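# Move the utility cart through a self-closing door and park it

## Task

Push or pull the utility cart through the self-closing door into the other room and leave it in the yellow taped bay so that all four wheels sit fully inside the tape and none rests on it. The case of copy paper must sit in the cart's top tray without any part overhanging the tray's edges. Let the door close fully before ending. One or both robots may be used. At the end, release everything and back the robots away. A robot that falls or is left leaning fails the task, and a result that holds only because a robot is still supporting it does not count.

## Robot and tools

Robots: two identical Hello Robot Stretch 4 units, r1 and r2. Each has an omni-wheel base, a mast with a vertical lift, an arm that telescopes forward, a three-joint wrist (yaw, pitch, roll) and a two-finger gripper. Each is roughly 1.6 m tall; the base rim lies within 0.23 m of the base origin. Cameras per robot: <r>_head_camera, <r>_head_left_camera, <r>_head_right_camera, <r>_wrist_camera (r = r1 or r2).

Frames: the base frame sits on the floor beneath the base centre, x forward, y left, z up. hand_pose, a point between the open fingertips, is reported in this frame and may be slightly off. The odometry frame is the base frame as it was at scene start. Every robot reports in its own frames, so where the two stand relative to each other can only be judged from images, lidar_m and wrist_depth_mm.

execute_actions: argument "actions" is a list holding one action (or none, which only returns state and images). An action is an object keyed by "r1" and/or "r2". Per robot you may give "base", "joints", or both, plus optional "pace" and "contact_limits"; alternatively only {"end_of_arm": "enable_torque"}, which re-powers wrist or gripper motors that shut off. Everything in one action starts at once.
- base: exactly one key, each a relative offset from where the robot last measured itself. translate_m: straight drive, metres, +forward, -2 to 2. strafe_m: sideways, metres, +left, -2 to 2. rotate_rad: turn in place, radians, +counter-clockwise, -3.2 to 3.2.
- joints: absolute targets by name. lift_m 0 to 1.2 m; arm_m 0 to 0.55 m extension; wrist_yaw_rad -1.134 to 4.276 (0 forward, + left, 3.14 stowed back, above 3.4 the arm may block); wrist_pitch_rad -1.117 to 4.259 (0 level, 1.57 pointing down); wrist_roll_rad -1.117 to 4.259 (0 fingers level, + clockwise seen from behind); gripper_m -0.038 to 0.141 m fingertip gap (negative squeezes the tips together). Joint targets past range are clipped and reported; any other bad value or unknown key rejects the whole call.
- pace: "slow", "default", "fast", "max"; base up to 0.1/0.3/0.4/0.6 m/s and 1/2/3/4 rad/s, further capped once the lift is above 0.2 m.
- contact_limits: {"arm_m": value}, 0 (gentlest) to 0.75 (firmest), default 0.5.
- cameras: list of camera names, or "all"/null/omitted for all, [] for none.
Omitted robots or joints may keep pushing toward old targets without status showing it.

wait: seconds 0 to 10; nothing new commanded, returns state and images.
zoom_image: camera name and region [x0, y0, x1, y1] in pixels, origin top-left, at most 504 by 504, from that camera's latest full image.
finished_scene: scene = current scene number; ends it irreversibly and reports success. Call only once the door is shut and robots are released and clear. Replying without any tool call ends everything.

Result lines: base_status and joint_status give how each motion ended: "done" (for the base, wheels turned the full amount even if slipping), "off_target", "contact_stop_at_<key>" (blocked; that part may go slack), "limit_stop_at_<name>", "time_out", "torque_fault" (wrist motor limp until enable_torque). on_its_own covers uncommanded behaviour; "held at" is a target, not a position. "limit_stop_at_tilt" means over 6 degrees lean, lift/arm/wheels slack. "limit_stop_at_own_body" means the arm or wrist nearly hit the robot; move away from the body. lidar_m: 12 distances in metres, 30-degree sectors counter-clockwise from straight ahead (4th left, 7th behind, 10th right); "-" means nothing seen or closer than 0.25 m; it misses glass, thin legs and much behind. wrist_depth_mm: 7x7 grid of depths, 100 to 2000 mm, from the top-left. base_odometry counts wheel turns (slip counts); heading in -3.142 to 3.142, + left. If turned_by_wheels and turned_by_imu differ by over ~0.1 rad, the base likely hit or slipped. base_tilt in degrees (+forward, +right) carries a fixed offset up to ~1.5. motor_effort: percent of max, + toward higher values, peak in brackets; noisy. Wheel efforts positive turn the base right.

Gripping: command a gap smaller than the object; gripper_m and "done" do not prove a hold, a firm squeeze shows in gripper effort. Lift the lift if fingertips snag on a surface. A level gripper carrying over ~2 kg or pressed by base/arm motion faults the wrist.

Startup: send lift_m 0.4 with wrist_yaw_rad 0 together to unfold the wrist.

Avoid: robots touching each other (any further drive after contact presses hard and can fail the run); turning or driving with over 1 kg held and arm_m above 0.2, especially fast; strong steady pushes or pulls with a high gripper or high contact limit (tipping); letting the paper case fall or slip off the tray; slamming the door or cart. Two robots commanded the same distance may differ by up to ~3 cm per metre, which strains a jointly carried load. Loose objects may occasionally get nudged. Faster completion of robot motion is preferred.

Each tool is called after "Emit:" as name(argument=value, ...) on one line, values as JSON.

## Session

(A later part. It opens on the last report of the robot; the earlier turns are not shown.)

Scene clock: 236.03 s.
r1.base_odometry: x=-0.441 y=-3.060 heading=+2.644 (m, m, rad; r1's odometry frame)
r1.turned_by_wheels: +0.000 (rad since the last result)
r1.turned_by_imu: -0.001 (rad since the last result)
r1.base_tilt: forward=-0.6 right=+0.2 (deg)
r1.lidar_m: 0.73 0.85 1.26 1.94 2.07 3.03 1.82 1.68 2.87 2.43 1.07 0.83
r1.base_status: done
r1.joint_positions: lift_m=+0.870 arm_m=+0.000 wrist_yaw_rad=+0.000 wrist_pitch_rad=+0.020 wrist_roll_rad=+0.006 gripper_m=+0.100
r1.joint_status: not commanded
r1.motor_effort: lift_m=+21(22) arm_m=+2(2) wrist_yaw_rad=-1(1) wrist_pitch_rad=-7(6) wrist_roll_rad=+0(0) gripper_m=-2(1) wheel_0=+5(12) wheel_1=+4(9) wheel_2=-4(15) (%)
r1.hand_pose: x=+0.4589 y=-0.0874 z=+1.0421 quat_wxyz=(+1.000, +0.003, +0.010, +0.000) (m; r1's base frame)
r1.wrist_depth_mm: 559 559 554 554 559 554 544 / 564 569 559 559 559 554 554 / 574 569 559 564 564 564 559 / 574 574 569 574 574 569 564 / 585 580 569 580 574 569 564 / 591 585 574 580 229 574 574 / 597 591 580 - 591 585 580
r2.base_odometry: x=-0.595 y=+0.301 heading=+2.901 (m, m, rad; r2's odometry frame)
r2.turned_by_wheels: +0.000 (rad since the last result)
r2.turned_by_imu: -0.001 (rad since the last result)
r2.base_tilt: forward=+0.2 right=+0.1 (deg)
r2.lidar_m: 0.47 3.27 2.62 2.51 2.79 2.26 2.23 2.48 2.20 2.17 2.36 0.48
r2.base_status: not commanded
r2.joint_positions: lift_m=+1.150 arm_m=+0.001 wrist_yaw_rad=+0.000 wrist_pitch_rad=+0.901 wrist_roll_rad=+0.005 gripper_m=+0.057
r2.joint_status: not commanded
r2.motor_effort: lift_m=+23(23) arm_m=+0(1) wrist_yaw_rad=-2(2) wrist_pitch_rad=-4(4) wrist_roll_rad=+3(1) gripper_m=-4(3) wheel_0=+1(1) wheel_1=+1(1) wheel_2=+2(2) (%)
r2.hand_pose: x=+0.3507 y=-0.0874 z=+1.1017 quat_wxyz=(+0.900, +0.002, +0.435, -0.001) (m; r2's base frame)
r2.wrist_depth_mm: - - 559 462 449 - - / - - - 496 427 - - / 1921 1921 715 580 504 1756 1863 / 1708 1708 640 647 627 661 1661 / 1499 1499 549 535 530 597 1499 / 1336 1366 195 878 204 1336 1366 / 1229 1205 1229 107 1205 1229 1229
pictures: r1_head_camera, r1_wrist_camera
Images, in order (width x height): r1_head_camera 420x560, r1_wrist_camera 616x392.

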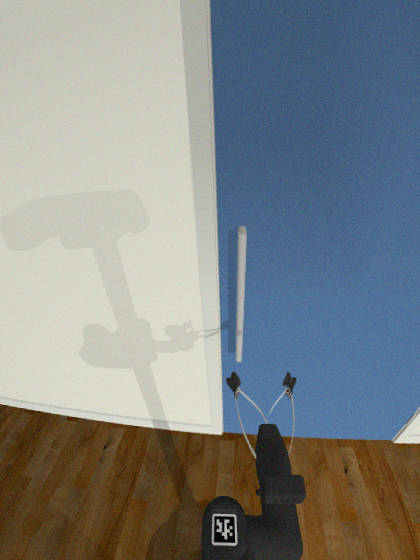

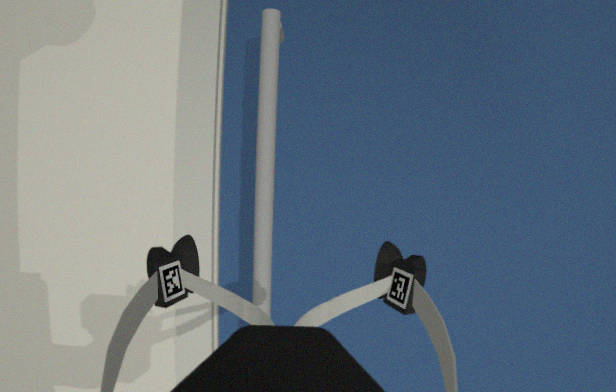

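Emit:
execute_actions(actions=[{"r1":{"base":{"strafe_m":0.035},"joints":{"gripper_m":0.07}}}], cameras=[])

Emit:
execute_actions(actions=[{"r1":{"joints":{"arm_m":0.25},"contact_limits":{"arm_m":0.1},"pace":"slow"}}], cameras=["r1_head_camera","r1_wrist_camera"])

Scene clock: 245.33 s.
r1.base_odometry: x=-0.458 y=-3.091 heading=+2.644 (m, m, rad; r1's odometry frame)
r1.turned_by_wheels: +0.000 (rad since the last result)
r1.turned_by_imu: -0.002 (rad since the last result)
r1.base_tilt: forward=-0.6 right=+0.3 (deg)
r1.lidar_m: 0.72 0.87 1.26 1.90 2.01 2.95 1.90 1.70 2.93 2.46 1.08 0.81
r1.base_status: done
r1.joint_positions: lift_m=+0.870 arm_m=+0.000 wrist_yaw_rad=+0.000 wrist_pitch_rad=+0.020 wrist_roll_rad=+0.006 gripper_m=+0.070
r1.joint_status: all done
r1.motor_effort: lift_m=+21(21) arm_m=+3(3) wrist_yaw_rad=-1(1) wrist_pitch_rad=-7(7) wrist_roll_rad=+0(0) gripper_m=-5(2) wheel_0=-5(14) wheel_1=+2(13) wheel_2=+0(3) (%)
r1.hand_pose: x=+0.4589 y=-0.0874 z=+1.0421 quat_wxyz=(+1.000, +0.003, +0.010, +0.000) (m; r1's base frame)
r1.wrist_depth_mm: 569 564 564 564 554 554 549 / 569 569 564 564 559 559 559 / 580 574 569 569 564 564 559 / 585 580 580 574 574 564 569 / 585 585 574 580 574 574 569 / 597 591 574 517 204 580 585 / 603 603 597 - 585 585 580
r2.base_odometry: x=-0.595 y=+0.301 heading=+2.901 (m, m, rad; r2's odometry frame)
r2.turned_by_wheels: +0.000 (rad since the last result)
r2.turned_by_imu: -0.001 (rad since the last result)
r2.base_tilt: forward=+0.4 right=+0.1 (deg)
r2.lidar_m: 0.48 3.27 2.61 2.54 2.81 2.26 2.23 2.49 2.19 2.15 2.34 0.45
r2.base_status: not commanded
r2.joint_positions: lift_m=+1.150 arm_m=+0.001 wrist_yaw_rad=+0.000 wrist_pitch_rad=+0.901 wrist_roll_rad=+0.005 gripper_m=+0.057
r2.joint_status: not commanded
r2.motor_effort: lift_m=+23(23) arm_m=-1(0) wrist_yaw_rad=-2(0) wrist_pitch_rad=-3(4) wrist_roll_rad=+0(3) gripper_m=-3(4) wheel_0=+1(1) wheel_1=+1(1) wheel_2=+2(2) (%)
r2.hand_pose: x=+0.3507 y=-0.0874 z=+1.1017 quat_wxyz=(+0.900, +0.002, +0.435, -0.001) (m; r2's base frame)
r2.wrist_depth_mm: - - 564 459 449 - - / - - - 500 424 - - / 1921 1921 707 585 500 1808 1921 / 1708 1708 640 640 627 668 1661 / 1499 1499 549 539 530 597 1499 / 1366 1336 195 891 204 1336 1336 / 1255 1229 1255 107 1229 1229 1255
pictures: none
No camera images: the call's "cameras" was empty. Leave "cameras" out to get every camera's image.

Scene clock: 249.13 s.
r1.base_odometry: x=-0.458 y=-3.091 heading=+2.644 (m, m, rad; r1's odometry frame)
r1.turned_by_wheels: +0.000 (rad since the last result)
r1.turned_by_imu: -0.001 (rad since the last result)
r1.base_tilt: forward=-0.6 right=+0.2 (deg)
r1.lidar_m: 0.71 0.84 1.24 1.89 2.05 2.95 1.93 1.72 2.93 2.46 1.06 0.83
r1.base_status: not commanded
r1.joint_positions: lift_m=+0.870 arm_m=+0.249 wrist_yaw_rad=+0.000 wrist_pitch_rad=+0.020 wrist_roll_rad=+0.006 gripper_m=+0.070
r1.joint_status: all done
r1.motor_effort: lift_m=+22(21) arm_m=+4(7) wrist_yaw_rad=-1(1) wrist_pitch_rad=-6(6) wrist_roll_rad=+0(1) gripper_m=-2(2) wheel_0=-5(4) wheel_1=+2(2) wheel_2=+0(0) (%)
r1.contact_limits: arm_m 0.1
r1.hand_pose: x=+0.7086 y=-0.0874 z=+1.0421 quat_wxyz=(+1.000, +0.003, +0.010, +0.000) (m; r1's base frame)
r1.wrist_depth_mm: 320 317 317 315 314 312 310 / 322 319 319 319 317 315 314 / 324 310 324 320 319 317 319 / 329 315 325 324 324 324 320 / 332 317 329 327 325 325 324 / 338 332 320 256 204 329 327 / 340 325 322 - 332 332 330
r2.base_odometry: x=-0.595 y=+0.301 heading=+2.901 (m, m, rad; r2's odometry frame)
r2.turned_by_wheels: +0.000 (rad since the last result)
r2.turned_by_imu: -0.001 (rad since the last result)
r2.base_tilt: forward=+0.2 right=+0.0 (deg)
r2.lidar_m: 0.48 3.26 2.60 2.54 2.80 2.26 2.23 2.49 2.20 2.16 2.35 0.48
r2.base_status: not commanded
r2.joint_positions: lift_m=+1.150 arm_m=+0.001 wrist_yaw_rad=+0.000 wrist_pitch_rad=+0.901 wrist_roll_rad=+0.005 gripper_m=+0.057
r2.joint_status: not commanded
r2.motor_effort: lift_m=+23(23) arm_m=-1(0) wrist_yaw_rad=-1(2) wrist_pitch_rad=-3(4) wrist_roll_rad=+1(1) gripper_m=-4(3) wheel_0=+1(1) wheel_1=+1(1) wheel_2=+2(2) (%)
r2.hand_pose: x=+0.3507 y=-0.0874 z=+1.1017 quat_wxyz=(+0.900, +0.002, +0.435, -0.001) (m; r2's base frame)
r2.wrist_depth_mm: - - 559 459 449 - - / - - - 500 424 - - / 1921 1863 715 580 504 1808 1863 / 1708 1661 640 640 621 668 1661 / 1499 1499 549 539 530 597 1499 / 1336 1366 195 891 204 1308 1336 / 1255 1229 1255 107 1205 1229 1255
pictures: r1_head_camera, r1_wrist_camera
Images, in order (width x height): r1_head_camera 420x560, r1_wrist_camera 616x392.

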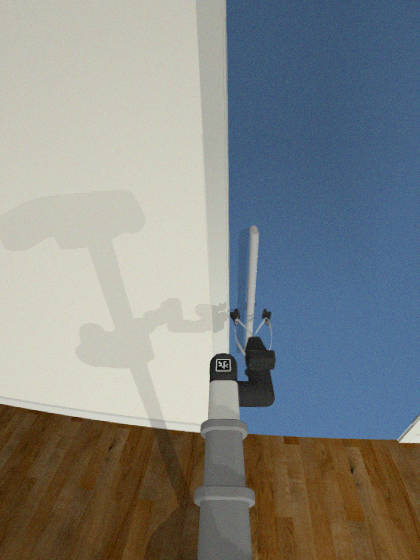

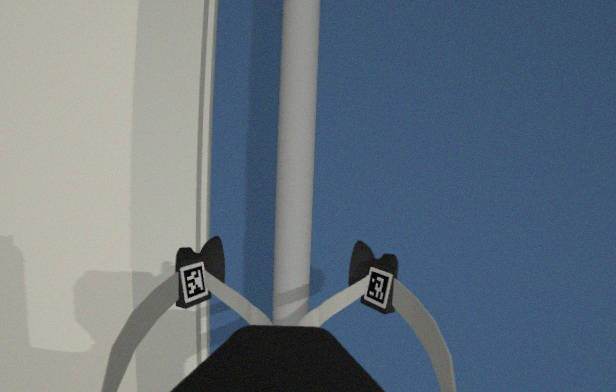

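Emit:
execute_actions(actions=[{"r1":{"joints":{"arm_m":0.325},"contact_limits":{"arm_m":0.1},"pace":"slow"}}], cameras=[])

Emit:
execute_actions(actions=[{"r1":{"joints":{"gripper_m":-0.035}}}], cameras=[])

Emit:
execute_actions(actions=[{"r1":{"joints":{"arm_m":0.0},"pace":"slow"}}], cameras=["r1_head_left_camera","r1_wrist_camera"])

Scene clock: 257.70 s.
r1.base_odometry: x=-0.458 y=-3.091 heading=+2.644 (m, m, rad; r1's odometry frame)
r1.turned_by_wheels: +0.000 (rad since the last result)
r1.turned_by_imu: -0.002 (rad since the last result)
r1.base_tilt: forward=-0.7 right=+0.2 (deg)
r1.lidar_m: 0.75 0.86 1.22 1.90 2.04 2.92 1.89 1.71 2.92 2.47 1.06 0.81
r1.base_status: not commanded
r1.joint_positions: lift_m=+0.870 arm_m=+0.324 wrist_yaw_rad=-0.001 wrist_pitch_rad=+0.020 wrist_roll_rad=+0.006 gripper_m=+0.070
r1.joint_status: all done
r1.motor_effort: lift_m=+21(21) arm_m=+5(5) wrist_yaw_rad=+2(3) wrist_pitch_rad=-6(7) wrist_roll_rad=+0(1) gripper_m=-3(5) wheel_0=-5(5) wheel_1=+2(2) wheel_2=+0(0) (%)
r1.contact_limits: arm_m 0.1
r1.hand_pose: x=+0.7833 y=-0.0878 z=+1.0421 quat_wxyz=(+1.000, +0.003, +0.010, -0.001) (m; r1's base frame)
r1.wrist_depth_mm: 246 230 244 173 241 239 - / 247 233 246 176 244 243 241 / 250 236 249 178 246 245 244 / 252 239 252 182 248 247 247 / 256 241 253 183 251 250 250 / 257 242 255 179 204 253 252 / 260 246 258 - 256 255 -
r2.base_odometry: x=-0.595 y=+0.301 heading=+2.901 (m, m, rad; r2's odometry frame)
r2.turned_by_wheels: +0.000 (rad since the last result)
r2.turned_by_imu: -0.001 (rad since the last result)
r2.base_tilt: forward=+0.3 right=+0.2 (deg)
r2.lidar_m: 0.48 3.27 2.60 2.53 2.81 2.27 2.24 2.51 2.19 2.16 2.37 0.49
r2.base_status: not commanded
r2.joint_positions: lift_m=+1.150 arm_m=+0.001 wrist_yaw_rad=+0.000 wrist_pitch_rad=+0.901 wrist_roll_rad=+0.005 gripper_m=+0.057
r2.joint_status: not commanded
r2.motor_effort: lift_m=+23(23) arm_m=-1(0) wrist_yaw_rad=-2(2) wrist_pitch_rad=-2(4) wrist_roll_rad=+2(1) gripper_m=-3(4) wheel_0=+1(1) wheel_1=+1(1) wheel_2=+2(2) (%)
r2.hand_pose: x=+0.3507 y=-0.0874 z=+1.1017 quat_wxyz=(+0.900, +0.002, +0.435, -0.001) (m; r2's base frame)
r2.wrist_depth_mm: - - 559 459 449 - - / - - - 500 424 - - / 1921 1921 723 580 504 1808 1921 / 1708 1708 640 640 627 668 1661 / 1537 1464 554 535 530 597 1499 / 1336 1366 195 878 204 1336 1366 / 1255 1229 1255 107 1205 1255 1255
pictures: none
No camera images: the call's "cameras" was empty. Leave "cameras" out to get every camera's image.

Scene clock: 259.43 s.
r1.base_odometry: x=-0.458 y=-3.091 heading=+2.644 (m, m, rad; r1's odometry frame)
r1.turned_by_wheels: +0.000 (rad since the last result)
r1.turned_by_imu: -0.001 (rad since the last result)
r1.base_tilt: forward=-0.6 right=+0.2 (deg)
r1.lidar_m: 0.74 0.84 1.23 1.90 2.04 2.97 1.90 1.71 2.88 2.45 1.07 0.79
r1.base_status: not commanded
r1.joint_positions: lift_m=+0.870 arm_m=+0.325 wrist_yaw_rad=+0.001 wrist_pitch_rad=+0.021 wrist_roll_rad=+0.006 gripper_m=-0.034
r1.joint_status: all done
r1.motor_effort: lift_m=+21(21) arm_m=+0(5) wrist_yaw_rad=-4(6) wrist_pitch_rad=-7(7) wrist_roll_rad=+0(0) gripper_m=-27(30) wheel_0=-5(5) wheel_1=+2(2) wheel_2=-1(0) (%)
r1.hand_pose: x=+0.7844 y=-0.0871 z=+1.0421 quat_wxyz=(+1.000, +0.003, +0.010, +0.001) (m; r1's base frame)
r1.wrist_depth_mm: 243 230 242 171 240 239 - / 246 232 245 175 242 240 240 / 248 234 247 178 243 243 242 / 250 236 250 180 247 246 245 / 253 239 252 180 250 248 247 / 256 240 183 180 183 251 251 / 259 244 257 - 254 252 -
r2.base_odometry: x=-0.595 y=+0.301 heading=+2.901 (m, m, rad; r2's odometry frame)
r2.turned_by_wheels: +0.000 (rad since the last result)
r2.turned_by_imu: +0.000 (rad since the last result)
r2.base_tilt: forward=+0.2 right=+0.1 (deg)
r2.lidar_m: 0.45 3.26 2.59 2.53 2.84 2.28 2.22 2.50 2.20 2.17 2.34 0.48
r2.base_status: not commanded
r2.joint_positions: lift_m=+1.150 arm_m=+0.001 wrist_yaw_rad=+0.000 wrist_pitch_rad=+0.901 wrist_roll_rad=+0.005 gripper_m=+0.057
r2.joint_status: not commanded
r2.motor_effort: lift_m=+23(23) arm_m=-1(0) wrist_yaw_rad=-1(1) wrist_pitch_rad=-4(3) wrist_roll_rad=+0(1) gripper_m=-5(5) wheel_0=+1(1) wheel_1=+1(1) wheel_2=+2(2) (%)
r2.hand_pose: x=+0.3507 y=-0.0874 z=+1.1017 quat_wxyz=(+0.900, +0.002, +0.435, -0.001) (m; r2's base frame)
r2.wrist_depth_mm: - - 564 459 452 - - / - - - 496 424 - - / 1983 1921 715 580 504 1808 1863 / 1708 1708 640 640 627 668 1661 / 1499 1499 549 535 535 603 1499 / 1366 1366 195 891 204 1308 1336 / 1255 1229 1255 107 1229 1229 1255
pictures: none
No camera images: the call's "cameras" was empty. Leave "cameras" out to get every camera's image.

Scene clock: 263.97 s.
r1.base_odometry: x=-0.458 y=-3.091 heading=+2.644 (m, m, rad; r1's odometry frame)
r1.turned_by_wheels: +0.000 (rad since the last result)
r1.turned_by_imu: -0.386 (rad since the last result)
r1.base_tilt: forward=-0.6 right=+0.2 (deg)
r1.lidar_m: 0.42 0.71 0.82 1.36 1.79 2.05 3.50 1.80 1.88 2.97 1.57 0.56
r1.base_status: not commanded
r1.joint_positions: lift_m=+0.870 arm_m=+0.002 wrist_yaw_rad=+0.014 wrist_pitch_rad=+0.023 wrist_roll_rad=+0.006 gripper_m=-0.034
r1.joint_status: all done
r1.on_its_own: wrist_yaw_rad is at rest, and its effort (-42) is outside its rest range (-13 to +13)
r1.motor_effort: lift_m=+21(21) arm_m=-14(14) wrist_yaw_rad=-42(42) wrist_pitch_rad=-14(14) wrist_roll_rad=+1(2) gripper_m=-31(32) wheel_0=-8(10) wheel_1=-3(3) wheel_2=+7(7) (%)
r1.hand_pose: x=+0.4630 y=-0.0833 z=+1.0414 quat_wxyz=(+1.000, +0.003, +0.012, +0.007) (m; r1's base frame)
r1.wrist_depth_mm: 430 195 221 173 315 402 517 / 433 198 224 177 319 410 544 / 439 201 226 178 324 415 549 / 445 203 231 178 329 424 564 / 449 204 228 179 334 439 585 / 455 198 185 180 183 445 615 / 462 207 223 - 343 469 647
r2.base_odometry: x=-0.595 y=+0.301 heading=+2.901 (m, m, rad; r2's odometry frame)
r2.turned_by_wheels: +0.000 (rad since the last result)
r2.turned_by_imu: -0.001 (rad since the last result)
r2.base_tilt: forward=+0.2 right=+0.3 (deg)
r2.lidar_m: 0.46 3.26 2.60 2.52 2.78 2.28 2.22 2.48 2.20 2.16 2.34 0.47
r2.base_status: not commanded
r2.joint_positions: lift_m=+1.150 arm_m=+0.001 wrist_yaw_rad=+0.000 wrist_pitch_rad=+0.901 wrist_roll_rad=+0.005 gripper_m=+0.057
r2.joint_status: not commanded
r2.motor_effort: lift_m=+23(23) arm_m=+0(0) wrist_yaw_rad=-3(1) wrist_pitch_rad=-4(5) wrist_roll_rad=+2(1) gripper_m=-4(5) wheel_0=+1(1) wheel_1=+1(1) wheel_2=+2(2) (%)
r2.hand_pose: x=+0.3507 y=-0.0874 z=+1.1017 quat_wxyz=(+0.900, +0.002, +0.435, -0.001) (m; r2's base frame)
r2.wrist_depth_mm: - - 559 459 449 - - / - - - 500 427 - - / 1863 1921 715 580 504 1808 1921 / 1661 1708 640 634 627 668 1708 / 1499 1499 554 535 530 597 1499 / 1397 1366 195 878 204 1336 1336 / 1255 1229 1255 107 1229 1229 1255
pictures: r1_head_left_camera, r1_wrist_camera
Images, in order (width x height): r1_head_left_camera 420x672, r1_wrist_camera 616x392.

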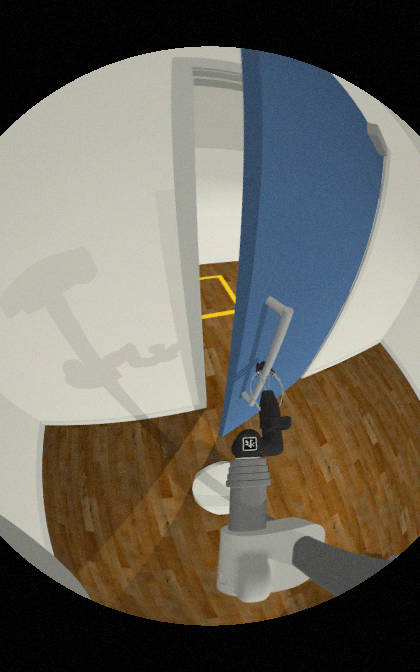

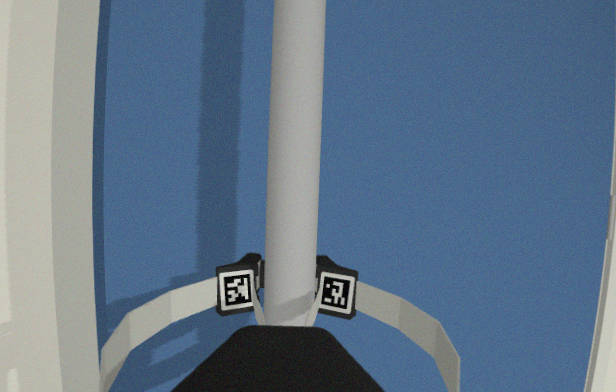

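Emit:
execute_actions(actions=[{"r1":{"base":{"strafe_m":-0.2},"pace":"slow"}}], cameras=[])

Emit:
execute_actions(actions=[{"r1":{"base":{"translate_m":-0.15},"pace":"slow"}}], cameras=[])

Emit:
execute_actions(actions=[{"r1":{"base":{"strafe_m":-0.25},"pace":"slow"}}], cameras=["r1_head_left_camera","r2_head_camera"])

Scene clock: 283.00 s.
torque_fault: r1.wrist_yaw_rad switched itself off since the last result.
r1.base_odometry: x=-0.364 y=-2.915 heading=+2.644 (m, m, rad; r1's odometry frame)
r1.turned_by_wheels: +0.001 (rad since the last result)
r1.turned_by_imu: +0.018 (rad since the last result)
r1.base_tilt: forward=-0.6 right=+0.3 (deg)
r1.lidar_m: 0.39 0.43 0.89 1.50 1.99 2.29 3.88 1.71 1.90 2.77 1.59 0.72
r1.base_status: done
r1.joint_positions: lift_m=+0.870 arm_m=+0.001 wrist_yaw_rad=+0.769 wrist_pitch_rad=+0.021 wrist_roll_rad=+0.007 gripper_m=-0.034
r1.joint_status: not commanded
r1.on_its_own: wrist_yaw_rad is off since a torque_fault, until you send "end_of_arm": "enable_torque" (your +0.000 is given up)
r1.motor_effort: lift_m=+21(21) arm_m=-7(14) wrist_yaw_rad=-1(99) wrist_pitch_rad=-7(14) wrist_roll_rad=+0(2) gripper_m=-26(30) wheel_0=+7(28) wheel_1=-11(18) wheel_2=+12(12) (%)
r1.hand_pose: x=+0.4403 y=+0.1377 z=+1.0421 quat_wxyz=(+0.927, -0.001, +0.011, +0.375) (m; r1's base frame)
r1.wrist_depth_mm: 798 715 250 173 236 228 - / 820 715 251 176 237 230 225 / 820 707 253 179 238 231 227 / 842 723 256 180 241 234 229 / 842 741 258 180 244 236 231 / 854 732 187 180 182 238 232 / 866 715 668 - 248 238 -
r2.base_odometry: x=-0.595 y=+0.301 heading=+2.901 (m, m, rad; r2's odometry frame)
r2.turned_by_wheels: +0.000 (rad since the last result)
r2.turned_by_imu: -0.002 (rad since the last result)
r2.base_tilt: forward=+0.4 right=-0.1 (deg)
r2.lidar_m: 0.47 3.24 2.60 2.50 2.80 2.28 2.23 2.52 2.20 2.16 2.37 0.48
r2.base_status: not commanded
r2.joint_positions: lift_m=+1.150 arm_m=+0.001 wrist_yaw_rad=+0.000 wrist_pitch_rad=+0.901 wrist_roll_rad=+0.005 gripper_m=+0.057
r2.joint_status: not commanded
r2.motor_effort: lift_m=+23(23) arm_m=-1(0) wrist_yaw_rad=-1(1) wrist_pitch_rad=-3(4) wrist_roll_rad=+3(3) gripper_m=-4(4) wheel_0=+1(1) wheel_1=+1(1) wheel_2=+2(2) (%)
r2.hand_pose: x=+0.3507 y=-0.0874 z=+1.1017 quat_wxyz=(+0.900, +0.002, +0.435, -0.001) (m; r2's base frame)
r2.wrist_depth_mm: - - 559 462 449 - - / - - - 500 424 - - / 1921 1863 715 580 500 1756 1921 / 1661 1661 640 640 627 668 1661 / 1499 1499 549 535 530 603 1499 / 1366 1366 195 878 204 1336 1366 / 1229 1229 1229 107 1205 1229 1229
pictures: none
No camera images: the call's "cameras" was empty. Leave "cameras" out to get every camera's image.

Scene clock: 285.77 s.
r1.base_odometry: x=-0.232 y=-2.986 heading=+2.644 (m, m, rad; r1's odometry frame)
r1.turned_by_wheels: +0.000 (rad since the last result)
r1.turned_by_imu: -0.019 (rad since the last result)
r1.base_tilt: forward=-0.6 right=+0.2 (deg)
r1.lidar_m: 0.42 0.50 1.04 1.70 1.94 2.23 3.66 1.59 1.70 2.81 1.95 0.74
r1.base_status: done
r1.joint_positions: lift_m=+0.870 arm_m=+0.001 wrist_yaw_rad=+0.367 wrist_pitch_rad=+0.020 wrist_roll_rad=+0.006 gripper_m=-0.034
r1.joint_status: not commanded
r1.on_its_own: wrist_yaw_rad is off since a torque_fault, until you send "end_of_arm": "enable_torque" (your +0.000 is given up)
r1.motor_effort: lift_m=+21(21) arm_m=-7(7) wrist_yaw_rad=-1(1) wrist_pitch_rad=-6(7) wrist_roll_rad=+1(2) gripper_m=-30(30) wheel_0=-11(16) wheel_1=-9(15) wheel_2=+18(22) (%)
r1.hand_pose: x=+0.4728 y=+0.0219 z=+1.0421 quat_wxyz=(+0.983, +0.001, +0.011, +0.182) (m; r1's base frame)
r1.wrist_depth_mm: 668 661 222 175 281 325 373 / 676 668 225 177 283 330 375 / 676 217 228 176 287 332 387 / 683 217 230 177 291 338 394 / 699 219 229 179 296 345 404 / 699 228 187 179 183 351 410 / 699 219 227 - 304 359 415
r2.base_odometry: x=-0.595 y=+0.301 heading=+2.901 (m, m, rad; r2's odometry frame)
r2.turned_by_wheels: +0.000 (rad since the last result)
r2.turned_by_imu: -0.001 (rad since the last result)
r2.base_tilt: forward=+0.2 right=-0.1 (deg)
r2.lidar_m: 0.47 3.25 2.59 2.53 2.80 2.26 2.24 2.48 2.20 2.17 2.34 0.46
r2.base_status: not commanded
r2.joint_positions: lift_m=+1.150 arm_m=+0.001 wrist_yaw_rad=+0.000 wrist_pitch_rad=+0.901 wrist_roll_rad=+0.005 gripper_m=+0.057
r2.joint_status: not commanded
r2.motor_effort: lift_m=+23(23) arm_m=+0(1) wrist_yaw_rad=-1(2) wrist_pitch_rad=-3(3) wrist_roll_rad=+1(1) gripper_m=-4(3) wheel_0=+1(1) wheel_1=+1(1) wheel_2=+2(2) (%)
r2.hand_pose: x=+0.3507 y=-0.0874 z=+1.1017 quat_wxyz=(+0.900, +0.002, +0.435, -0.001) (m; r2's base frame)
r2.wrist_depth_mm: - - 559 459 452 - - / - - - 496 424 - - / 1863 1863 715 580 500 1756 1863 / 1661 1708 640 640 634 668 1661 / 1537 1537 544 539 530 603 1499 / 1366 1336 195 891 204 1336 1336 / 1229 1229 1255 107 1229 1229 1229
pictures: none
No camera images: the call's "cameras" was empty. Leave "cameras" out to get every camera's image.

Scene clock: 289.40 s.
r1.base_odometry: x=-0.114 y=-2.767 heading=+2.645 (m, m, rad; r1's odometry frame)
r1.turned_by_wheels: +0.001 (rad since the last result)
r1.turned_by_imu: -0.005 (rad since the last result)
r1.base_tilt: forward=-0.6 right=+0.2 (deg)
r1.lidar_m: 0.54 0.39 1.12 1.83 2.19 2.46 4.11 1.45 1.67 2.57 2.13 1.07
r1.base_status: done
r1.joint_positions: lift_m=+0.870 arm_m=+0.001 wrist_yaw_rad=+1.048 wrist_pitch_rad=+0.020 wrist_roll_rad=+0.006 gripper_m=-0.034
r1.joint_status: not commanded
r1.on_its_own: wrist_yaw_rad is off since a torque_fault, until you send "end_of_arm": "enable_torque" (your +0.000 is given up)
r1.motor_effort: lift_m=+21(21) arm_m=-7(7) wrist_yaw_rad=-1(1) wrist_pitch_rad=-5(6) wrist_roll_rad=+1(2) gripper_m=-27(31) wheel_0=+9(7) wheel_1=-9(17) wheel_2=+8(16) (%)
r1.hand_pose: x=+0.3919 y=+0.2063 z=+1.0423 quat_wxyz=(+0.866, -0.002, +0.010, +0.500) (m; r1's base frame)
r1.wrist_depth_mm: 1863 1499 248 174 236 229 - / 1921 1499 250 177 237 232 227 / 1863 1499 252 178 239 234 229 / 1921 1537 254 178 242 236 231 / 1983 1537 257 179 244 238 234 / 1983 1537 187 180 182 239 235 / 1983 1430 1255 - 248 240 -
r2.base_odometry: x=-0.595 y=+0.301 heading=+2.901 (m, m, rad; r2's odometry frame)
r2.turned_by_wheels: +0.000 (rad since the last result)
r2.turned_by_imu: -0.001 (rad since the last result)
r2.base_tilt: forward=+0.3 right=+0.0 (deg)
r2.lidar_m: 0.47 3.25 2.60 2.52 2.80 2.28 2.23 2.48 2.19 2.15 2.36 0.48
r2.base_status: not commanded
r2.joint_positions: lift_m=+1.150 arm_m=+0.001 wrist_yaw_rad=+0.000 wrist_pitch_rad=+0.901 wrist_roll_rad=+0.005 gripper_m=+0.057
r2.joint_status: not commanded
r2.motor_effort: lift_m=+23(23) arm_m=+0(0) wrist_yaw_rad=-1(2) wrist_pitch_rad=-5(3) wrist_roll_rad=+2(3) gripper_m=-2(6) wheel_0=+1(1) wheel_1=+1(1) wheel_2=+2(2) (%)
r2.hand_pose: x=+0.3507 y=-0.0874 z=+1.1017 quat_wxyz=(+0.900, +0.002, +0.435, -0.001) (m; r2's base frame)
r2.wrist_depth_mm: - - 559 459 449 - - / - - - 496 424 - - / 1863 1921 715 580 504 1808 1863 / 1708 1661 640 640 627 668 1661 / 1464 1537 554 535 530 597 1537 / 1366 1366 195 891 204 1336 1336 / 1255 1205 1255 107 1205 1229 1255
pictures: r1_head_left_camera, r2_head_camera
Images, in order (width x height): r1_head_left_camera 420x672, r2_head_camera 420x560.

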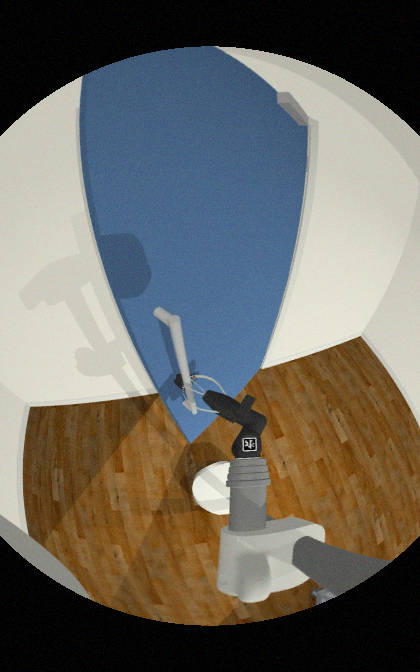

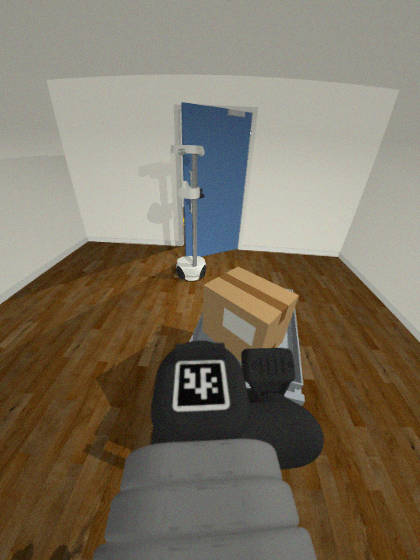

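Emit:
execute_actions(actions=[{"r1":{"base":{"strafe_m":-0.45},"pace":"slow"}}], cameras=["r1_head_left_camera","r2_head_camera"])

Scene clock: 302.87 s.
r1.base_odometry: x=+0.100 y=-2.372 heading=+2.646 (m, m, rad; r1's odometry frame)
r1.turned_by_wheels: +0.001 (rad since the last result)
r1.turned_by_imu: +0.004 (rad since the last result)
r1.base_tilt: forward=-0.7 right=+0.2 (deg)
r1.lidar_m: 0.73 0.42 0.30 2.09 2.62 2.94 1.36 1.25 2.57 2.15 2.14 1.30
r1.base_status: done
r1.joint_positions: lift_m=+0.870 arm_m=+0.001 wrist_yaw_rad=+1.757 wrist_pitch_rad=+0.020 wrist_roll_rad=+0.006 gripper_m=-0.034
r1.joint_status: not commanded
r1.on_its_own: wrist_yaw_rad is off since a torque_fault, until you send "end_of_arm": "enable_torque" (your +0.000 is given up)
r1.motor_effort: lift_m=+21(21) arm_m=-5(7) wrist_yaw_rad=-1(1) wrist_pitch_rad=-5(5) wrist_roll_rad=+1(1) gripper_m=-27(29) wheel_0=+13(13) wheel_1=-8(13) wheel_2=+4(6) (%)
r1.hand_pose: x=+0.2044 y=+0.2996 z=+1.0422 quat_wxyz=(+0.638, -0.006, +0.009, +0.770) (m; r1's base frame)
r1.wrist_depth_mm: - - - 175 223 204 - / - - - 177 225 206 193 / - - - 177 227 206 194 / - - - 178 229 208 196 / - - - 179 229 209 196 / - - 184 179 183 209 197 / - - - - 231 204 -
r2.base_odometry: x=-0.595 y=+0.301 heading=+2.901 (m, m, rad; r2's odometry frame)
r2.turned_by_wheels: +0.000 (rad since the last result)
r2.turned_by_imu: -0.002 (rad since the last result)
r2.base_tilt: forward=+0.3 right=+0.2 (deg)
r2.lidar_m: 0.46 3.27 2.57 2.54 2.82 2.28 2.23 2.50 2.17 2.16 2.33 0.47
r2.base_status: not commanded
r2.joint_positions: lift_m=+1.150 arm_m=+0.001 wrist_yaw_rad=+0.000 wrist_pitch_rad=+0.901 wrist_roll_rad=+0.005 gripper_m=+0.057
r2.joint_status: not commanded
r2.motor_effort: lift_m=+23(23) arm_m=+0(0) wrist_yaw_rad=-2(1) wrist_pitch_rad=-3(3) wrist_roll_rad=+1(1) gripper_m=-4(3) wheel_0=+1(1) wheel_1=+1(1) wheel_2=+2(2) (%)
r2.hand_pose: x=+0.3507 y=-0.0874 z=+1.1017 quat_wxyz=(+0.900, +0.002, +0.435, -0.001) (m; r2's base frame)
r2.wrist_depth_mm: - - 559 459 449 - - / - - - 496 427 - - / 1921 1921 715 580 504 1863 1863 / 1661 1661 647 640 627 661 1661 / 1499 1499 549 535 530 603 1499 / 1366 1366 195 878 204 1336 1366 / 1255 1229 1255 107 1205 1229 1229
pictures: r1_head_left_camera, r2_head_camera
Images, in order (width x height): r1_head_left_camera 420x672, r2_head_camera 420x560.

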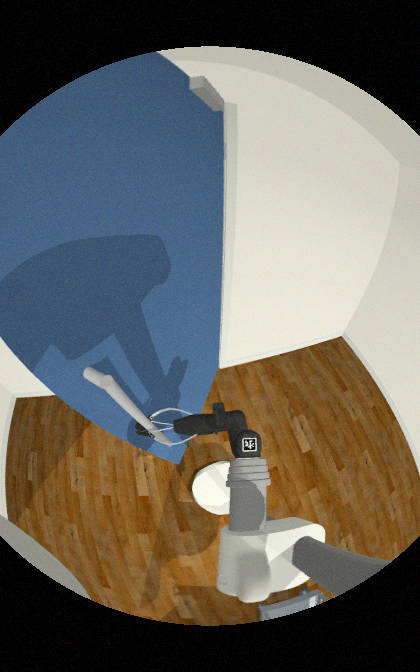

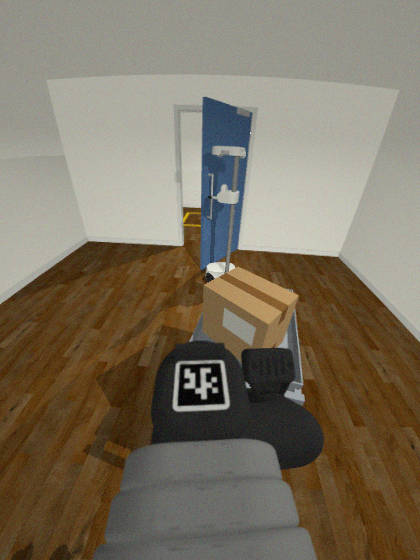

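Towing works; the robot is now behind the door, so I continue.

Emit:
execute_actions(actions=[{"r1":{"base":{"strafe_m":-0.5},"pace":"slow"}}], cameras=["r1_head_left_camera","r2_head_camera"])

Scene clock: 311.37 s.
r1.base_odometry: x=+0.338 y=-1.932 heading=+2.646 (m, m, rad; r1's odometry frame)
r1.turned_by_wheels: +0.000 (rad since the last result)
r1.turned_by_imu: +0.002 (rad since the last result)
r1.base_tilt: forward=-0.7 right=+0.3 (deg)
r1.lidar_m: 1.24 0.34 0.32 2.38 3.08 3.50 1.16 3.58 1.98 1.66 1.67 1.49
r1.base_status: done
r1.joint_positions: lift_m=+0.870 arm_m=+0.001 wrist_yaw_rad=+1.673 wrist_pitch_rad=+0.020 wrist_roll_rad=+0.006 gripper_m=-0.034
r1.joint_status: not commanded
r1.on_its_own: wrist_yaw_rad is off since a torque_fault, until you send "end_of_arm": "enable_torque" (your +0.000 is given up)
r1.motor_effort: lift_m=+21(21) arm_m=-5(5) wrist_yaw_rad=+0(1) wrist_pitch_rad=-5(6) wrist_roll_rad=+1(2) gripper_m=-25(28) wheel_0=+10(23) wheel_1=-6(12) wheel_2=-1(2) (%)
r1.hand_pose: x=+0.2291 y=+0.2959 z=+1.0423 quat_wxyz=(+0.670, -0.005, +0.009, +0.742) (m; r1's base frame)
r1.wrist_depth_mm: - - 232 172 255 268 281 / - - 236 174 257 271 283 / - - 236 176 259 274 286 / - - 240 179 263 277 289 / - - 240 182 265 281 294 / - - 183 178 184 285 297 / - 1921 242 - 271 287 303
r2.base_odometry: x=-0.595 y=+0.301 heading=+2.901 (m, m, rad; r2's odometry frame)
r2.turned_by_wheels: +0.000 (rad since the last result)
r2.turned_by_imu: -0.002 (rad since the last result)
r2.base_tilt: forward=+0.2 right=+0.0 (deg)
r2.lidar_m: 0.46 3.24 2.58 2.53 2.80 2.27 2.22 2.50 2.20 2.17 2.34 0.48
r2.base_status: not commanded
r2.joint_positions: lift_m=+1.150 arm_m=+0.001 wrist_yaw_rad=+0.000 wrist_pitch_rad=+0.901 wrist_roll_rad=+0.005 gripper_m=+0.057
r2.joint_status: not commanded
r2.motor_effort: lift_m=+23(23) arm_m=-1(1) wrist_yaw_rad=-2(1) wrist_pitch_rad=-4(4) wrist_roll_rad=-1(0) gripper_m=-4(5) wheel_0=+1(1) wheel_1=+1(1) wheel_2=+2(2) (%)
r2.hand_pose: x=+0.3507 y=-0.0874 z=+1.1017 quat_wxyz=(+0.900, +0.002, +0.435, -0.001) (m; r2's base frame)
r2.wrist_depth_mm: - - 564 459 449 - - / - - - 496 424 - - / 1921 1921 707 574 500 1808 1863 / 1661 1661 640 640 627 676 1708 / 1499 1499 549 535 530 603 1499 / 1366 1366 195 891 204 1336 1366 / 1255 1255 1255 107 1205 1229 1255
pictures: r1_head_left_camera, r2_head_camera
Images, in order (width x height): r1_head_left_camera 420x672, r2_head_camera 420x560.

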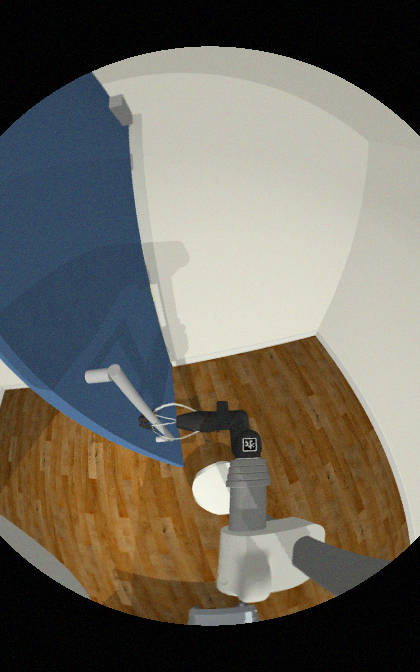

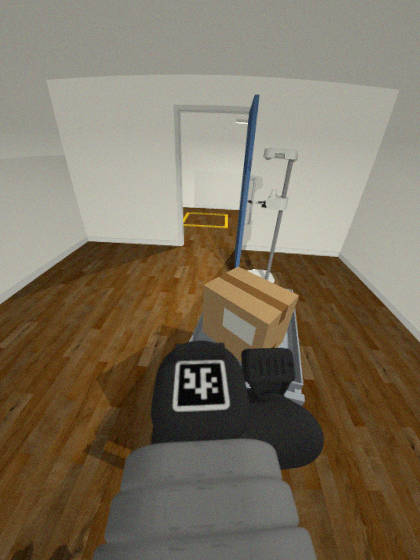

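Emit:
execute_actions(actions=[{"r1":{"base":{"strafe_m":-0.07},"pace":"slow"},"r2":{"base":{"strafe_m":0.55},"joints":{"lift_m":0.75,"wrist_pitch_rad":0}}}], cameras=[])

Emit:
execute_actions(actions=[{"r2":{"base":{"translate_m":0.8}}}], cameras=["r2_head_right_camera","r2_head_camera"])

Scene clock: 325.23 s.
r1.base_odometry: x=+0.371 y=-1.871 heading=+2.646 (m, m, rad; r1's odometry frame)
r1.turned_by_wheels: +0.000 (rad since the last result)
r1.turned_by_imu: -0.001 (rad since the last result)
r1.base_tilt: forward=-0.7 right=+0.2 (deg)
r1.lidar_m: 1.25 0.33 0.31 2.44 3.15 3.60 1.18 3.40 1.91 1.61 1.61 1.51
r1.base_status: done
r1.joint_positions: lift_m=+0.870 arm_m=+0.001 wrist_yaw_rad=+1.555 wrist_pitch_rad=+0.020 wrist_roll_rad=+0.006 gripper_m=-0.034
r1.joint_status: not commanded
r1.on_its_own: wrist_yaw_rad is off since a torque_fault, until you send "end_of_arm": "enable_torque" (your +0.000 is given up)
r1.motor_effort: lift_m=+21(21) arm_m=-4(5) wrist_yaw_rad=-1(1) wrist_pitch_rad=-4(6) wrist_roll_rad=+1(2) gripper_m=-28(30) wheel_0=+8(24) wheel_1=-8(14) wheel_2=+2(1) (%)
r1.hand_pose: x=+0.2637 y=+0.2870 z=+1.0423 quat_wxyz=(+0.713, -0.005, +0.009, +0.701) (m; r1's base frame)
r1.wrist_depth_mm: - - 225 172 276 310 345 / - - 228 174 278 312 347 / - - 231 177 281 317 355 / - - 233 181 285 322 364 / - - 232 181 287 327 368 / - 226 183 179 183 334 373 / - 224 230 - 294 340 382
r2.base_odometry: x=-0.727 y=-0.233 heading=+2.901 (m, m, rad; r2's odometry frame)
r2.turned_by_wheels: +0.000 (rad since the last result)
r2.turned_by_imu: +0.000 (rad since the last result)
r2.base_tilt: forward=+0.4 right=+0.1 (deg)
r2.lidar_m: 3.62 2.55 2.03 1.98 2.20 2.20 2.17 2.39 2.75 2.73 0.75 0.71
r2.base_status: done
r2.joint_positions: lift_m=+0.750 arm_m=+0.001 wrist_yaw_rad=+0.000 wrist_pitch_rad=+0.003 wrist_roll_rad=+0.005 gripper_m=+0.057
r2.joint_status: all done
r2.motor_effort: lift_m=+13(20) arm_m=-1(0) wrist_yaw_rad=-2(1) wrist_pitch_rad=-8(12) wrist_roll_rad=+2(3) gripper_m=-4(4) wheel_0=+0(9) wheel_1=-2(8) wheel_2=+1(2) (%)
r2.hand_pose: x=+0.4601 y=-0.0874 z=+0.9278 quat_wxyz=(+1.000, +0.003, +0.001, +0.000) (m; r2's base frame)
r2.wrist_depth_mm: - - - - - - - / - - - - - - - / - - - - - - - / - - - - - - 1983 / - - - - - - 699 / - - 195 - 204 - 1983 / - - - 107 - 1808 904
pictures: none
No camera images: the call's "cameras" was empty. Leave "cameras" out to get every camera's image.

Scene clock: 329.40 s.
r1.base_odometry: x=+0.371 y=-1.871 heading=+2.646 (m, m, rad; r1's odometry frame)
r1.turned_by_wheels: +0.000 (rad since the last result)
r1.turned_by_imu: -0.002 (rad since the last result)
r1.base_tilt: forward=-0.7 right=+0.2 (deg)
r1.lidar_m: 1.25 0.33 0.31 2.44 3.15 1.66 1.18 3.43 1.89 1.62 1.60 1.50
r1.base_status: not commanded
r1.joint_positions: lift_m=+0.870 arm_m=+0.001 wrist_yaw_rad=+1.555 wrist_pitch_rad=+0.020 wrist_roll_rad=+0.006 gripper_m=-0.034
r1.joint_status: not commanded
r1.on_its_own: wrist_yaw_rad is off since a torque_fault, until you send "end_of_arm": "enable_torque" (your +0.000 is given up)
r1.motor_effort: lift_m=+21(21) arm_m=-4(5) wrist_yaw_rad=-1(1) wrist_pitch_rad=-4(5) wrist_roll_rad=+1(1) gripper_m=-24(25) wheel_0=+9(9) wheel_1=-8(8) wheel_2=+2(1) (%)
r1.hand_pose: x=+0.2637 y=+0.2870 z=+1.0423 quat_wxyz=(+0.713, -0.005, +0.009, +0.701) (m; r1's base frame)
r1.wrist_depth_mm: - - 225 172 276 310 345 / - - 229 174 278 315 347 / - - 230 177 279 317 353 / - - 234 180 283 322 364 / - - 233 181 287 327 370 / - 227 183 179 183 332 373 / - 224 230 - 294 338 379
r2.base_odometry: x=-1.504 y=-0.042 heading=+2.901 (m, m, rad; r2's odometry frame)
r2.turned_by_wheels: +0.000 (rad since the last result)
r2.turned_by_imu: -0.004 (rad since the last result)
r2.base_tilt: forward=+0.2 right=+0.0 (deg)
r2.lidar_m: 2.81 2.41 1.90 1.90 2.05 2.99 2.97 3.24 0.53 0.53 0.64 1.77
r2.base_status: done
r2.joint_positions: lift_m=+0.750 arm_m=+0.001 wrist_yaw_rad=+0.000 wrist_pitch_rad=+0.003 wrist_roll_rad=+0.005 gripper_m=+0.057
r2.joint_status: not commanded
r2.motor_effort: lift_m=+14(14) arm_m=-1(1) wrist_yaw_rad=-2(1) wrist_pitch_rad=-9(7) wrist_roll_rad=+1(1) gripper_m=-4(4) wheel_0=+1(7) wheel_1=+0(10) wheel_2=+1(9) (%)
r2.hand_pose: x=+0.4601 y=-0.0874 z=+0.9278 quat_wxyz=(+1.000, +0.003, +0.001, +0.000) (m; r2's base frame)
r2.wrist_depth_mm: - - - - - 1863 - / - - - - - 1921 - / - - - - - - - / - - - - - - - / - - - - - - - / - - 195 - 204 - - / - - - 107 - 1808 1708
pictures: r2_head_camera, r2_head_right_camera
Images, in order (width x height): r2_head_camera 420x560, r2_head_right_camera 420x672.

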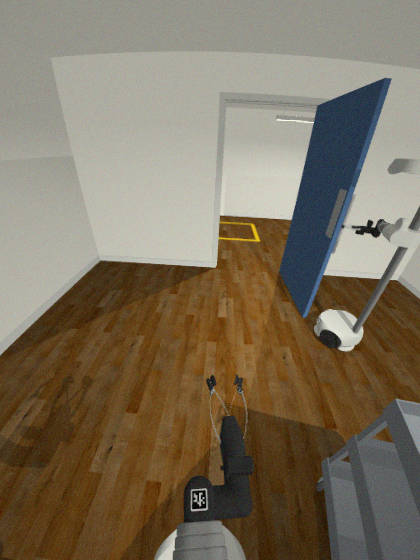

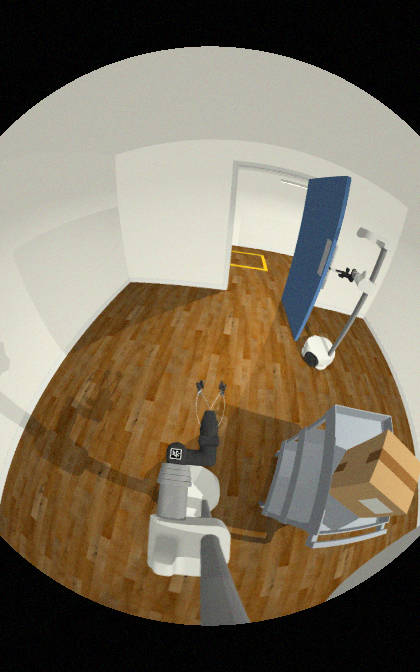

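Emit:
execute_actions(actions=[{"r2":{"base":{"rotate_rad":-1.5},"joints":{"lift_m":0.85}}}], cameras=["r2_wrist_camera","r2_head_camera"])

Scene clock: 334.80 s.
r1.base_odometry: x=+0.371 y=-1.871 heading=+2.646 (m, m, rad; r1's odometry frame)
r1.turned_by_wheels: +0.000 (rad since the last result)
r1.turned_by_imu: -0.002 (rad since the last result)
r1.base_tilt: forward=-0.6 right=+0.2 (deg)
r1.lidar_m: 1.25 0.34 0.33 2.42 3.15 1.79 1.17 3.41 1.91 1.61 1.61 1.50
r1.base_status: not commanded
r1.joint_positions: lift_m=+0.870 arm_m=+0.001 wrist_yaw_rad=+1.555 wrist_pitch_rad=+0.020 wrist_roll_rad=+0.006 gripper_m=-0.034
r1.joint_status: not commanded
r1.on_its_own: wrist_yaw_rad is off since a torque_fault, until you send "end_of_arm": "enable_torque" (your +0.000 is given up)
r1.motor_effort: lift_m=+21(21) arm_m=-5(5) wrist_yaw_rad=-1(1) wrist_pitch_rad=-4(4) wrist_roll_rad=+1(1) gripper_m=-27(26) wheel_0=+8(9) wheel_1=-8(8) wheel_2=+1(1) (%)
r1.hand_pose: x=+0.2637 y=+0.2870 z=+1.0423 quat_wxyz=(+0.713, -0.005, +0.009, +0.701) (m; r1's base frame)
r1.wrist_depth_mm: - - 226 172 274 310 345 / - - 229 174 277 314 345 / - - 230 177 281 317 353 / - - 234 180 285 322 362 / - - 231 182 287 325 370 / - 227 183 179 183 332 373 / - 224 231 - 294 338 382
r2.base_odometry: x=-1.504 y=-0.042 heading=+1.401 (m, m, rad; r2's odometry frame)
r2.turned_by_wheels: -1.500 (rad since the last result)
r2.turned_by_imu: -1.502 (rad since the last result)
r2.base_tilt: forward=+0.2 right=+0.0 (deg)
r2.lidar_m: 0.50 0.68 1.75 2.80 2.37 1.92 1.91 2.16 3.02 2.99 3.35 0.50
r2.base_status: done
r2.joint_positions: lift_m=+0.850 arm_m=+0.001 wrist_yaw_rad=+0.000 wrist_pitch_rad=+0.003 wrist_roll_rad=+0.005 gripper_m=+0.057
r2.joint_status: all done
r2.motor_effort: lift_m=+23(21) arm_m=+0(1) wrist_yaw_rad=-2(3) wrist_pitch_rad=-7(9) wrist_roll_rad=+2(0) gripper_m=-4(4) wheel_0=+1(6) wheel_1=-1(5) wheel_2=-1(5) (%)
r2.hand_pose: x=+0.4601 y=-0.0874 z=+1.0271 quat_wxyz=(+1.000, +0.003, +0.001, +0.000) (m; r2's base frame)
r2.wrist_depth_mm: - - - - - - - / - - - - - - - / - - - - - - - / - - - 455 - - - / - - 375 413 544 - - / - 778 195 394 204 - - / 621 627 402 107 530 433 1921
pictures: r2_head_camera, r2_wrist_camera
Images, in order (width x height): r2_head_camera 420x560, r2_wrist_camera 616x392.

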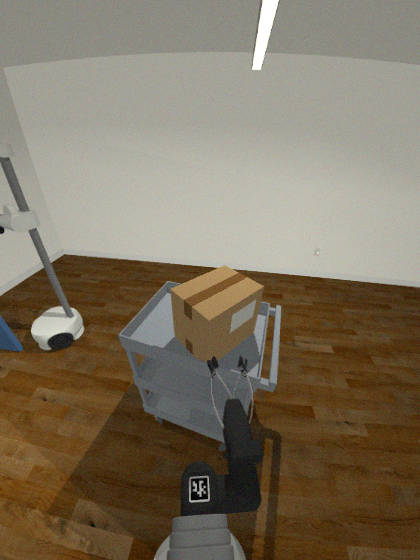

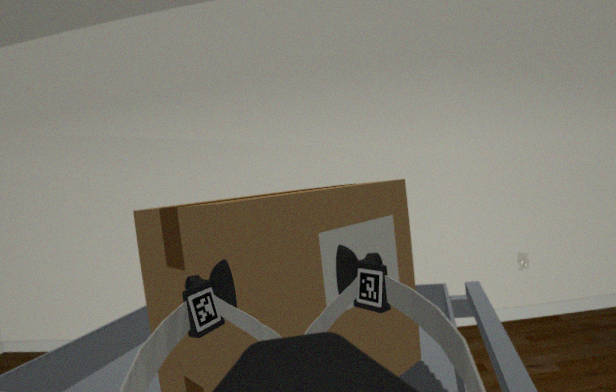

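Emit:
execute_actions(actions=[{"r2":{"base":{"strafe_m":0.03},"joints":{"gripper_m":0.03,"lift_m":0.83}}}], cameras=[])

Emit:
execute_actions(actions=[{"r2":{"joints":{"arm_m":0.25},"pace":"slow","contact_limits":{"arm_m":0.4}}}], cameras=["r2_wrist_camera","r2_head_camera"])

Scene clock: 344.13 s.
r1.base_odometry: x=+0.371 y=-1.871 heading=+2.646 (m, m, rad; r1's odometry frame)
r1.turned_by_wheels: +0.000 (rad since the last result)
r1.turned_by_imu: -0.002 (rad since the last result)
r1.base_tilt: forward=-0.6 right=+0.2 (deg)
r1.lidar_m: 1.27 0.35 0.33 2.46 3.13 1.77 1.16 3.38 1.92 1.61 1.60 1.50
r1.base_status: not commanded
r1.joint_positions: lift_m=+0.870 arm_m=+0.001 wrist_yaw_rad=+1.555 wrist_pitch_rad=+0.020 wrist_roll_rad=+0.006 gripper_m=-0.034
r1.joint_status: not commanded
r1.on_its_own: wrist_yaw_rad is off since a torque_fault, until you send "end_of_arm": "enable_torque" (your +0.000 is given up)
r1.motor_effort: lift_m=+21(21) arm_m=-5(4) wrist_yaw_rad=-1(1) wrist_pitch_rad=-4(5) wrist_roll_rad=+1(1) gripper_m=-25(27) wheel_0=+8(8) wheel_1=-8(8) wheel_2=+2(2) (%)
r1.hand_pose: x=+0.2637 y=+0.2870 z=+1.0423 quat_wxyz=(+0.713, -0.005, +0.009, +0.701) (m; r1's base frame)
r1.wrist_depth_mm: - - 225 172 276 310 345 / - - 229 174 277 312 349 / - - 231 177 281 317 353 / - - 234 180 285 322 362 / - - 232 181 289 327 370 / - 225 183 179 183 332 373 / - 225 230 - 294 338 379
r2.base_odometry: x=-1.533 y=-0.037 heading=+1.401 (m, m, rad; r2's odometry frame)
r2.turned_by_wheels: +0.000 (rad since the last result)
r2.turned_by_imu: -0.001 (rad since the last result)
r2.base_tilt: forward=+0.2 right=+0.1 (deg)
r2.lidar_m: 0.51 0.69 1.77 2.78 2.33 1.94 1.91 2.14 3.03 3.01 3.36 0.53
r2.base_status: done
r2.joint_positions: lift_m=+0.830 arm_m=+0.001 wrist_yaw_rad=+0.000 wrist_pitch_rad=+0.003 wrist_roll_rad=+0.005 gripper_m=+0.030
r2.joint_status: all done
r2.motor_effort: lift_m=+13(22) arm_m=+0(1) wrist_yaw_rad=-1(3) wrist_pitch_rad=-8(8) wrist_roll_rad=+1(1) gripper_m=-4(4) wheel_0=+2(8) wheel_1=-1(5) wheel_2=+0(0) (%)
r2.hand_pose: x=+0.4601 y=-0.0874 z=+1.0079 quat_wxyz=(+1.000, +0.003, +0.001, +0.000) (m; r2's base frame)
r2.wrist_depth_mm: - - - - - - - / - - - - - - - / - - - - - - - / - - 415 413 512 - - / - - 404 384 504 - - / - 788 191 368 190 668 - / 569 585 439 107 500 424 394
pictures: none
No camera images: the call's "cameras" was empty. Leave "cameras" out to get every camera's image.

Scene clock: 347.90 s.
r1.base_odometry: x=+0.371 y=-1.871 heading=+2.646 (m, m, rad; r1's odometry frame)
r1.turned_by_wheels: +0.000 (rad since the last result)
r1.turned_by_imu: -0.001 (rad since the last result)
r1.base_tilt: forward=-0.7 right=+0.2 (deg)
r1.lidar_m: 1.25 0.34 0.31 2.45 3.15 1.75 1.15 1.20 1.90 1.60 1.61 1.51
r1.base_status: not commanded
r1.joint_positions: lift_m=+0.870 arm_m=+0.001 wrist_yaw_rad=+1.555 wrist_pitch_rad=+0.020 wrist_roll_rad=+0.006 gripper_m=-0.034
r1.joint_status: not commanded
r1.on_its_own: wrist_yaw_rad is off since a torque_fault, until you send "end_of_arm": "enable_torque" (your +0.000 is given up)
r1.motor_effort: lift_m=+21(21) arm_m=-5(4) wrist_yaw_rad=-1(1) wrist_pitch_rad=-5(4) wrist_roll_rad=+2(2) gripper_m=-25(26) wheel_0=+8(8) wheel_1=-8(8) wheel_2=+1(2) (%)
r1.hand_pose: x=+0.2637 y=+0.2870 z=+1.0423 quat_wxyz=(+0.713, -0.005, +0.009, +0.701) (m; r1's base frame)
r1.wrist_depth_mm: - - 225 172 274 310 345 / - - 228 174 278 312 349 / - - 231 177 282 317 353 / - - 233 181 285 322 362 / - - 232 181 287 325 366 / - 226 184 178 184 332 373 / - 224 231 - 293 338 382
r2.base_odometry: x=-1.533 y=-0.037 heading=+1.400 (m, m, rad; r2's odometry frame)
r2.turned_by_wheels: +0.000 (rad since the last result)
r2.turned_by_imu: +0.004 (rad since the last result)
r2.base_tilt: forward=+0.1 right=+0.2 (deg)
r2.lidar_m: 0.65 0.83 1.79 2.77 2.32 1.91 1.88 2.16 3.03 3.01 3.38 0.62
r2.base_status: not commanded
r2.joint_positions: lift_m=+0.830 arm_m=+0.249 wrist_yaw_rad=-0.007 wrist_pitch_rad=+0.002 wrist_roll_rad=+0.005 gripper_m=+0.030
r2.joint_status: all done
r2.on_its_own: wrist_yaw_rad is at rest, and its effort (+20) is outside its rest range (-13 to +13)
r2.motor_effort: lift_m=+13(13) arm_m=+7(13) wrist_yaw_rad=+20(22) wrist_pitch_rad=-6(6) wrist_roll_rad=+2(3) gripper_m=-9(12) wheel_0=+0(6) wheel_1=+0(5) wheel_2=-4(7) (%)
r2.contact_limits: arm_m 0.4
r2.hand_pose: x=+0.7076 y=-0.0896 z=+1.0080 quat_wxyz=(+1.000, +0.003, +0.001, -0.004) (m; r2's base frame)
r2.wrist_depth_mm: - - - - - - - / - - - - - - - / - - - - - - - / - - 254 236 303 436 - / - - 258 225 300 427 - / - - 192 223 195 421 554 / - 539 281 107 304 418 427
pictures: r2_head_camera, r2_wrist_camera
Images, in order (width x height): r2_head_camera 420x560, r2_wrist_camera 616x392.

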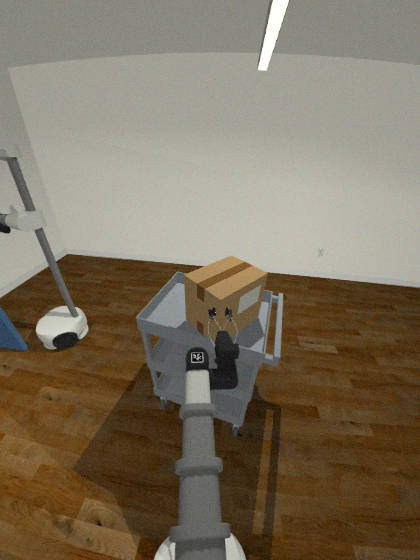

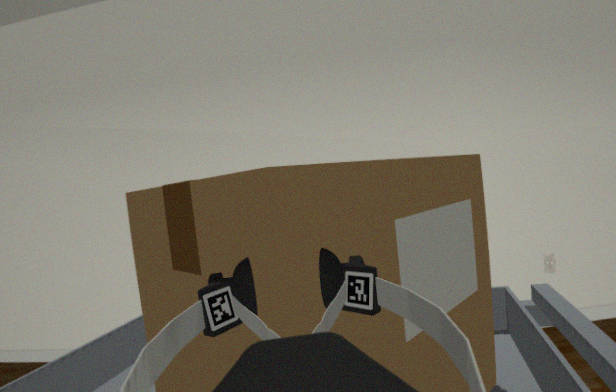

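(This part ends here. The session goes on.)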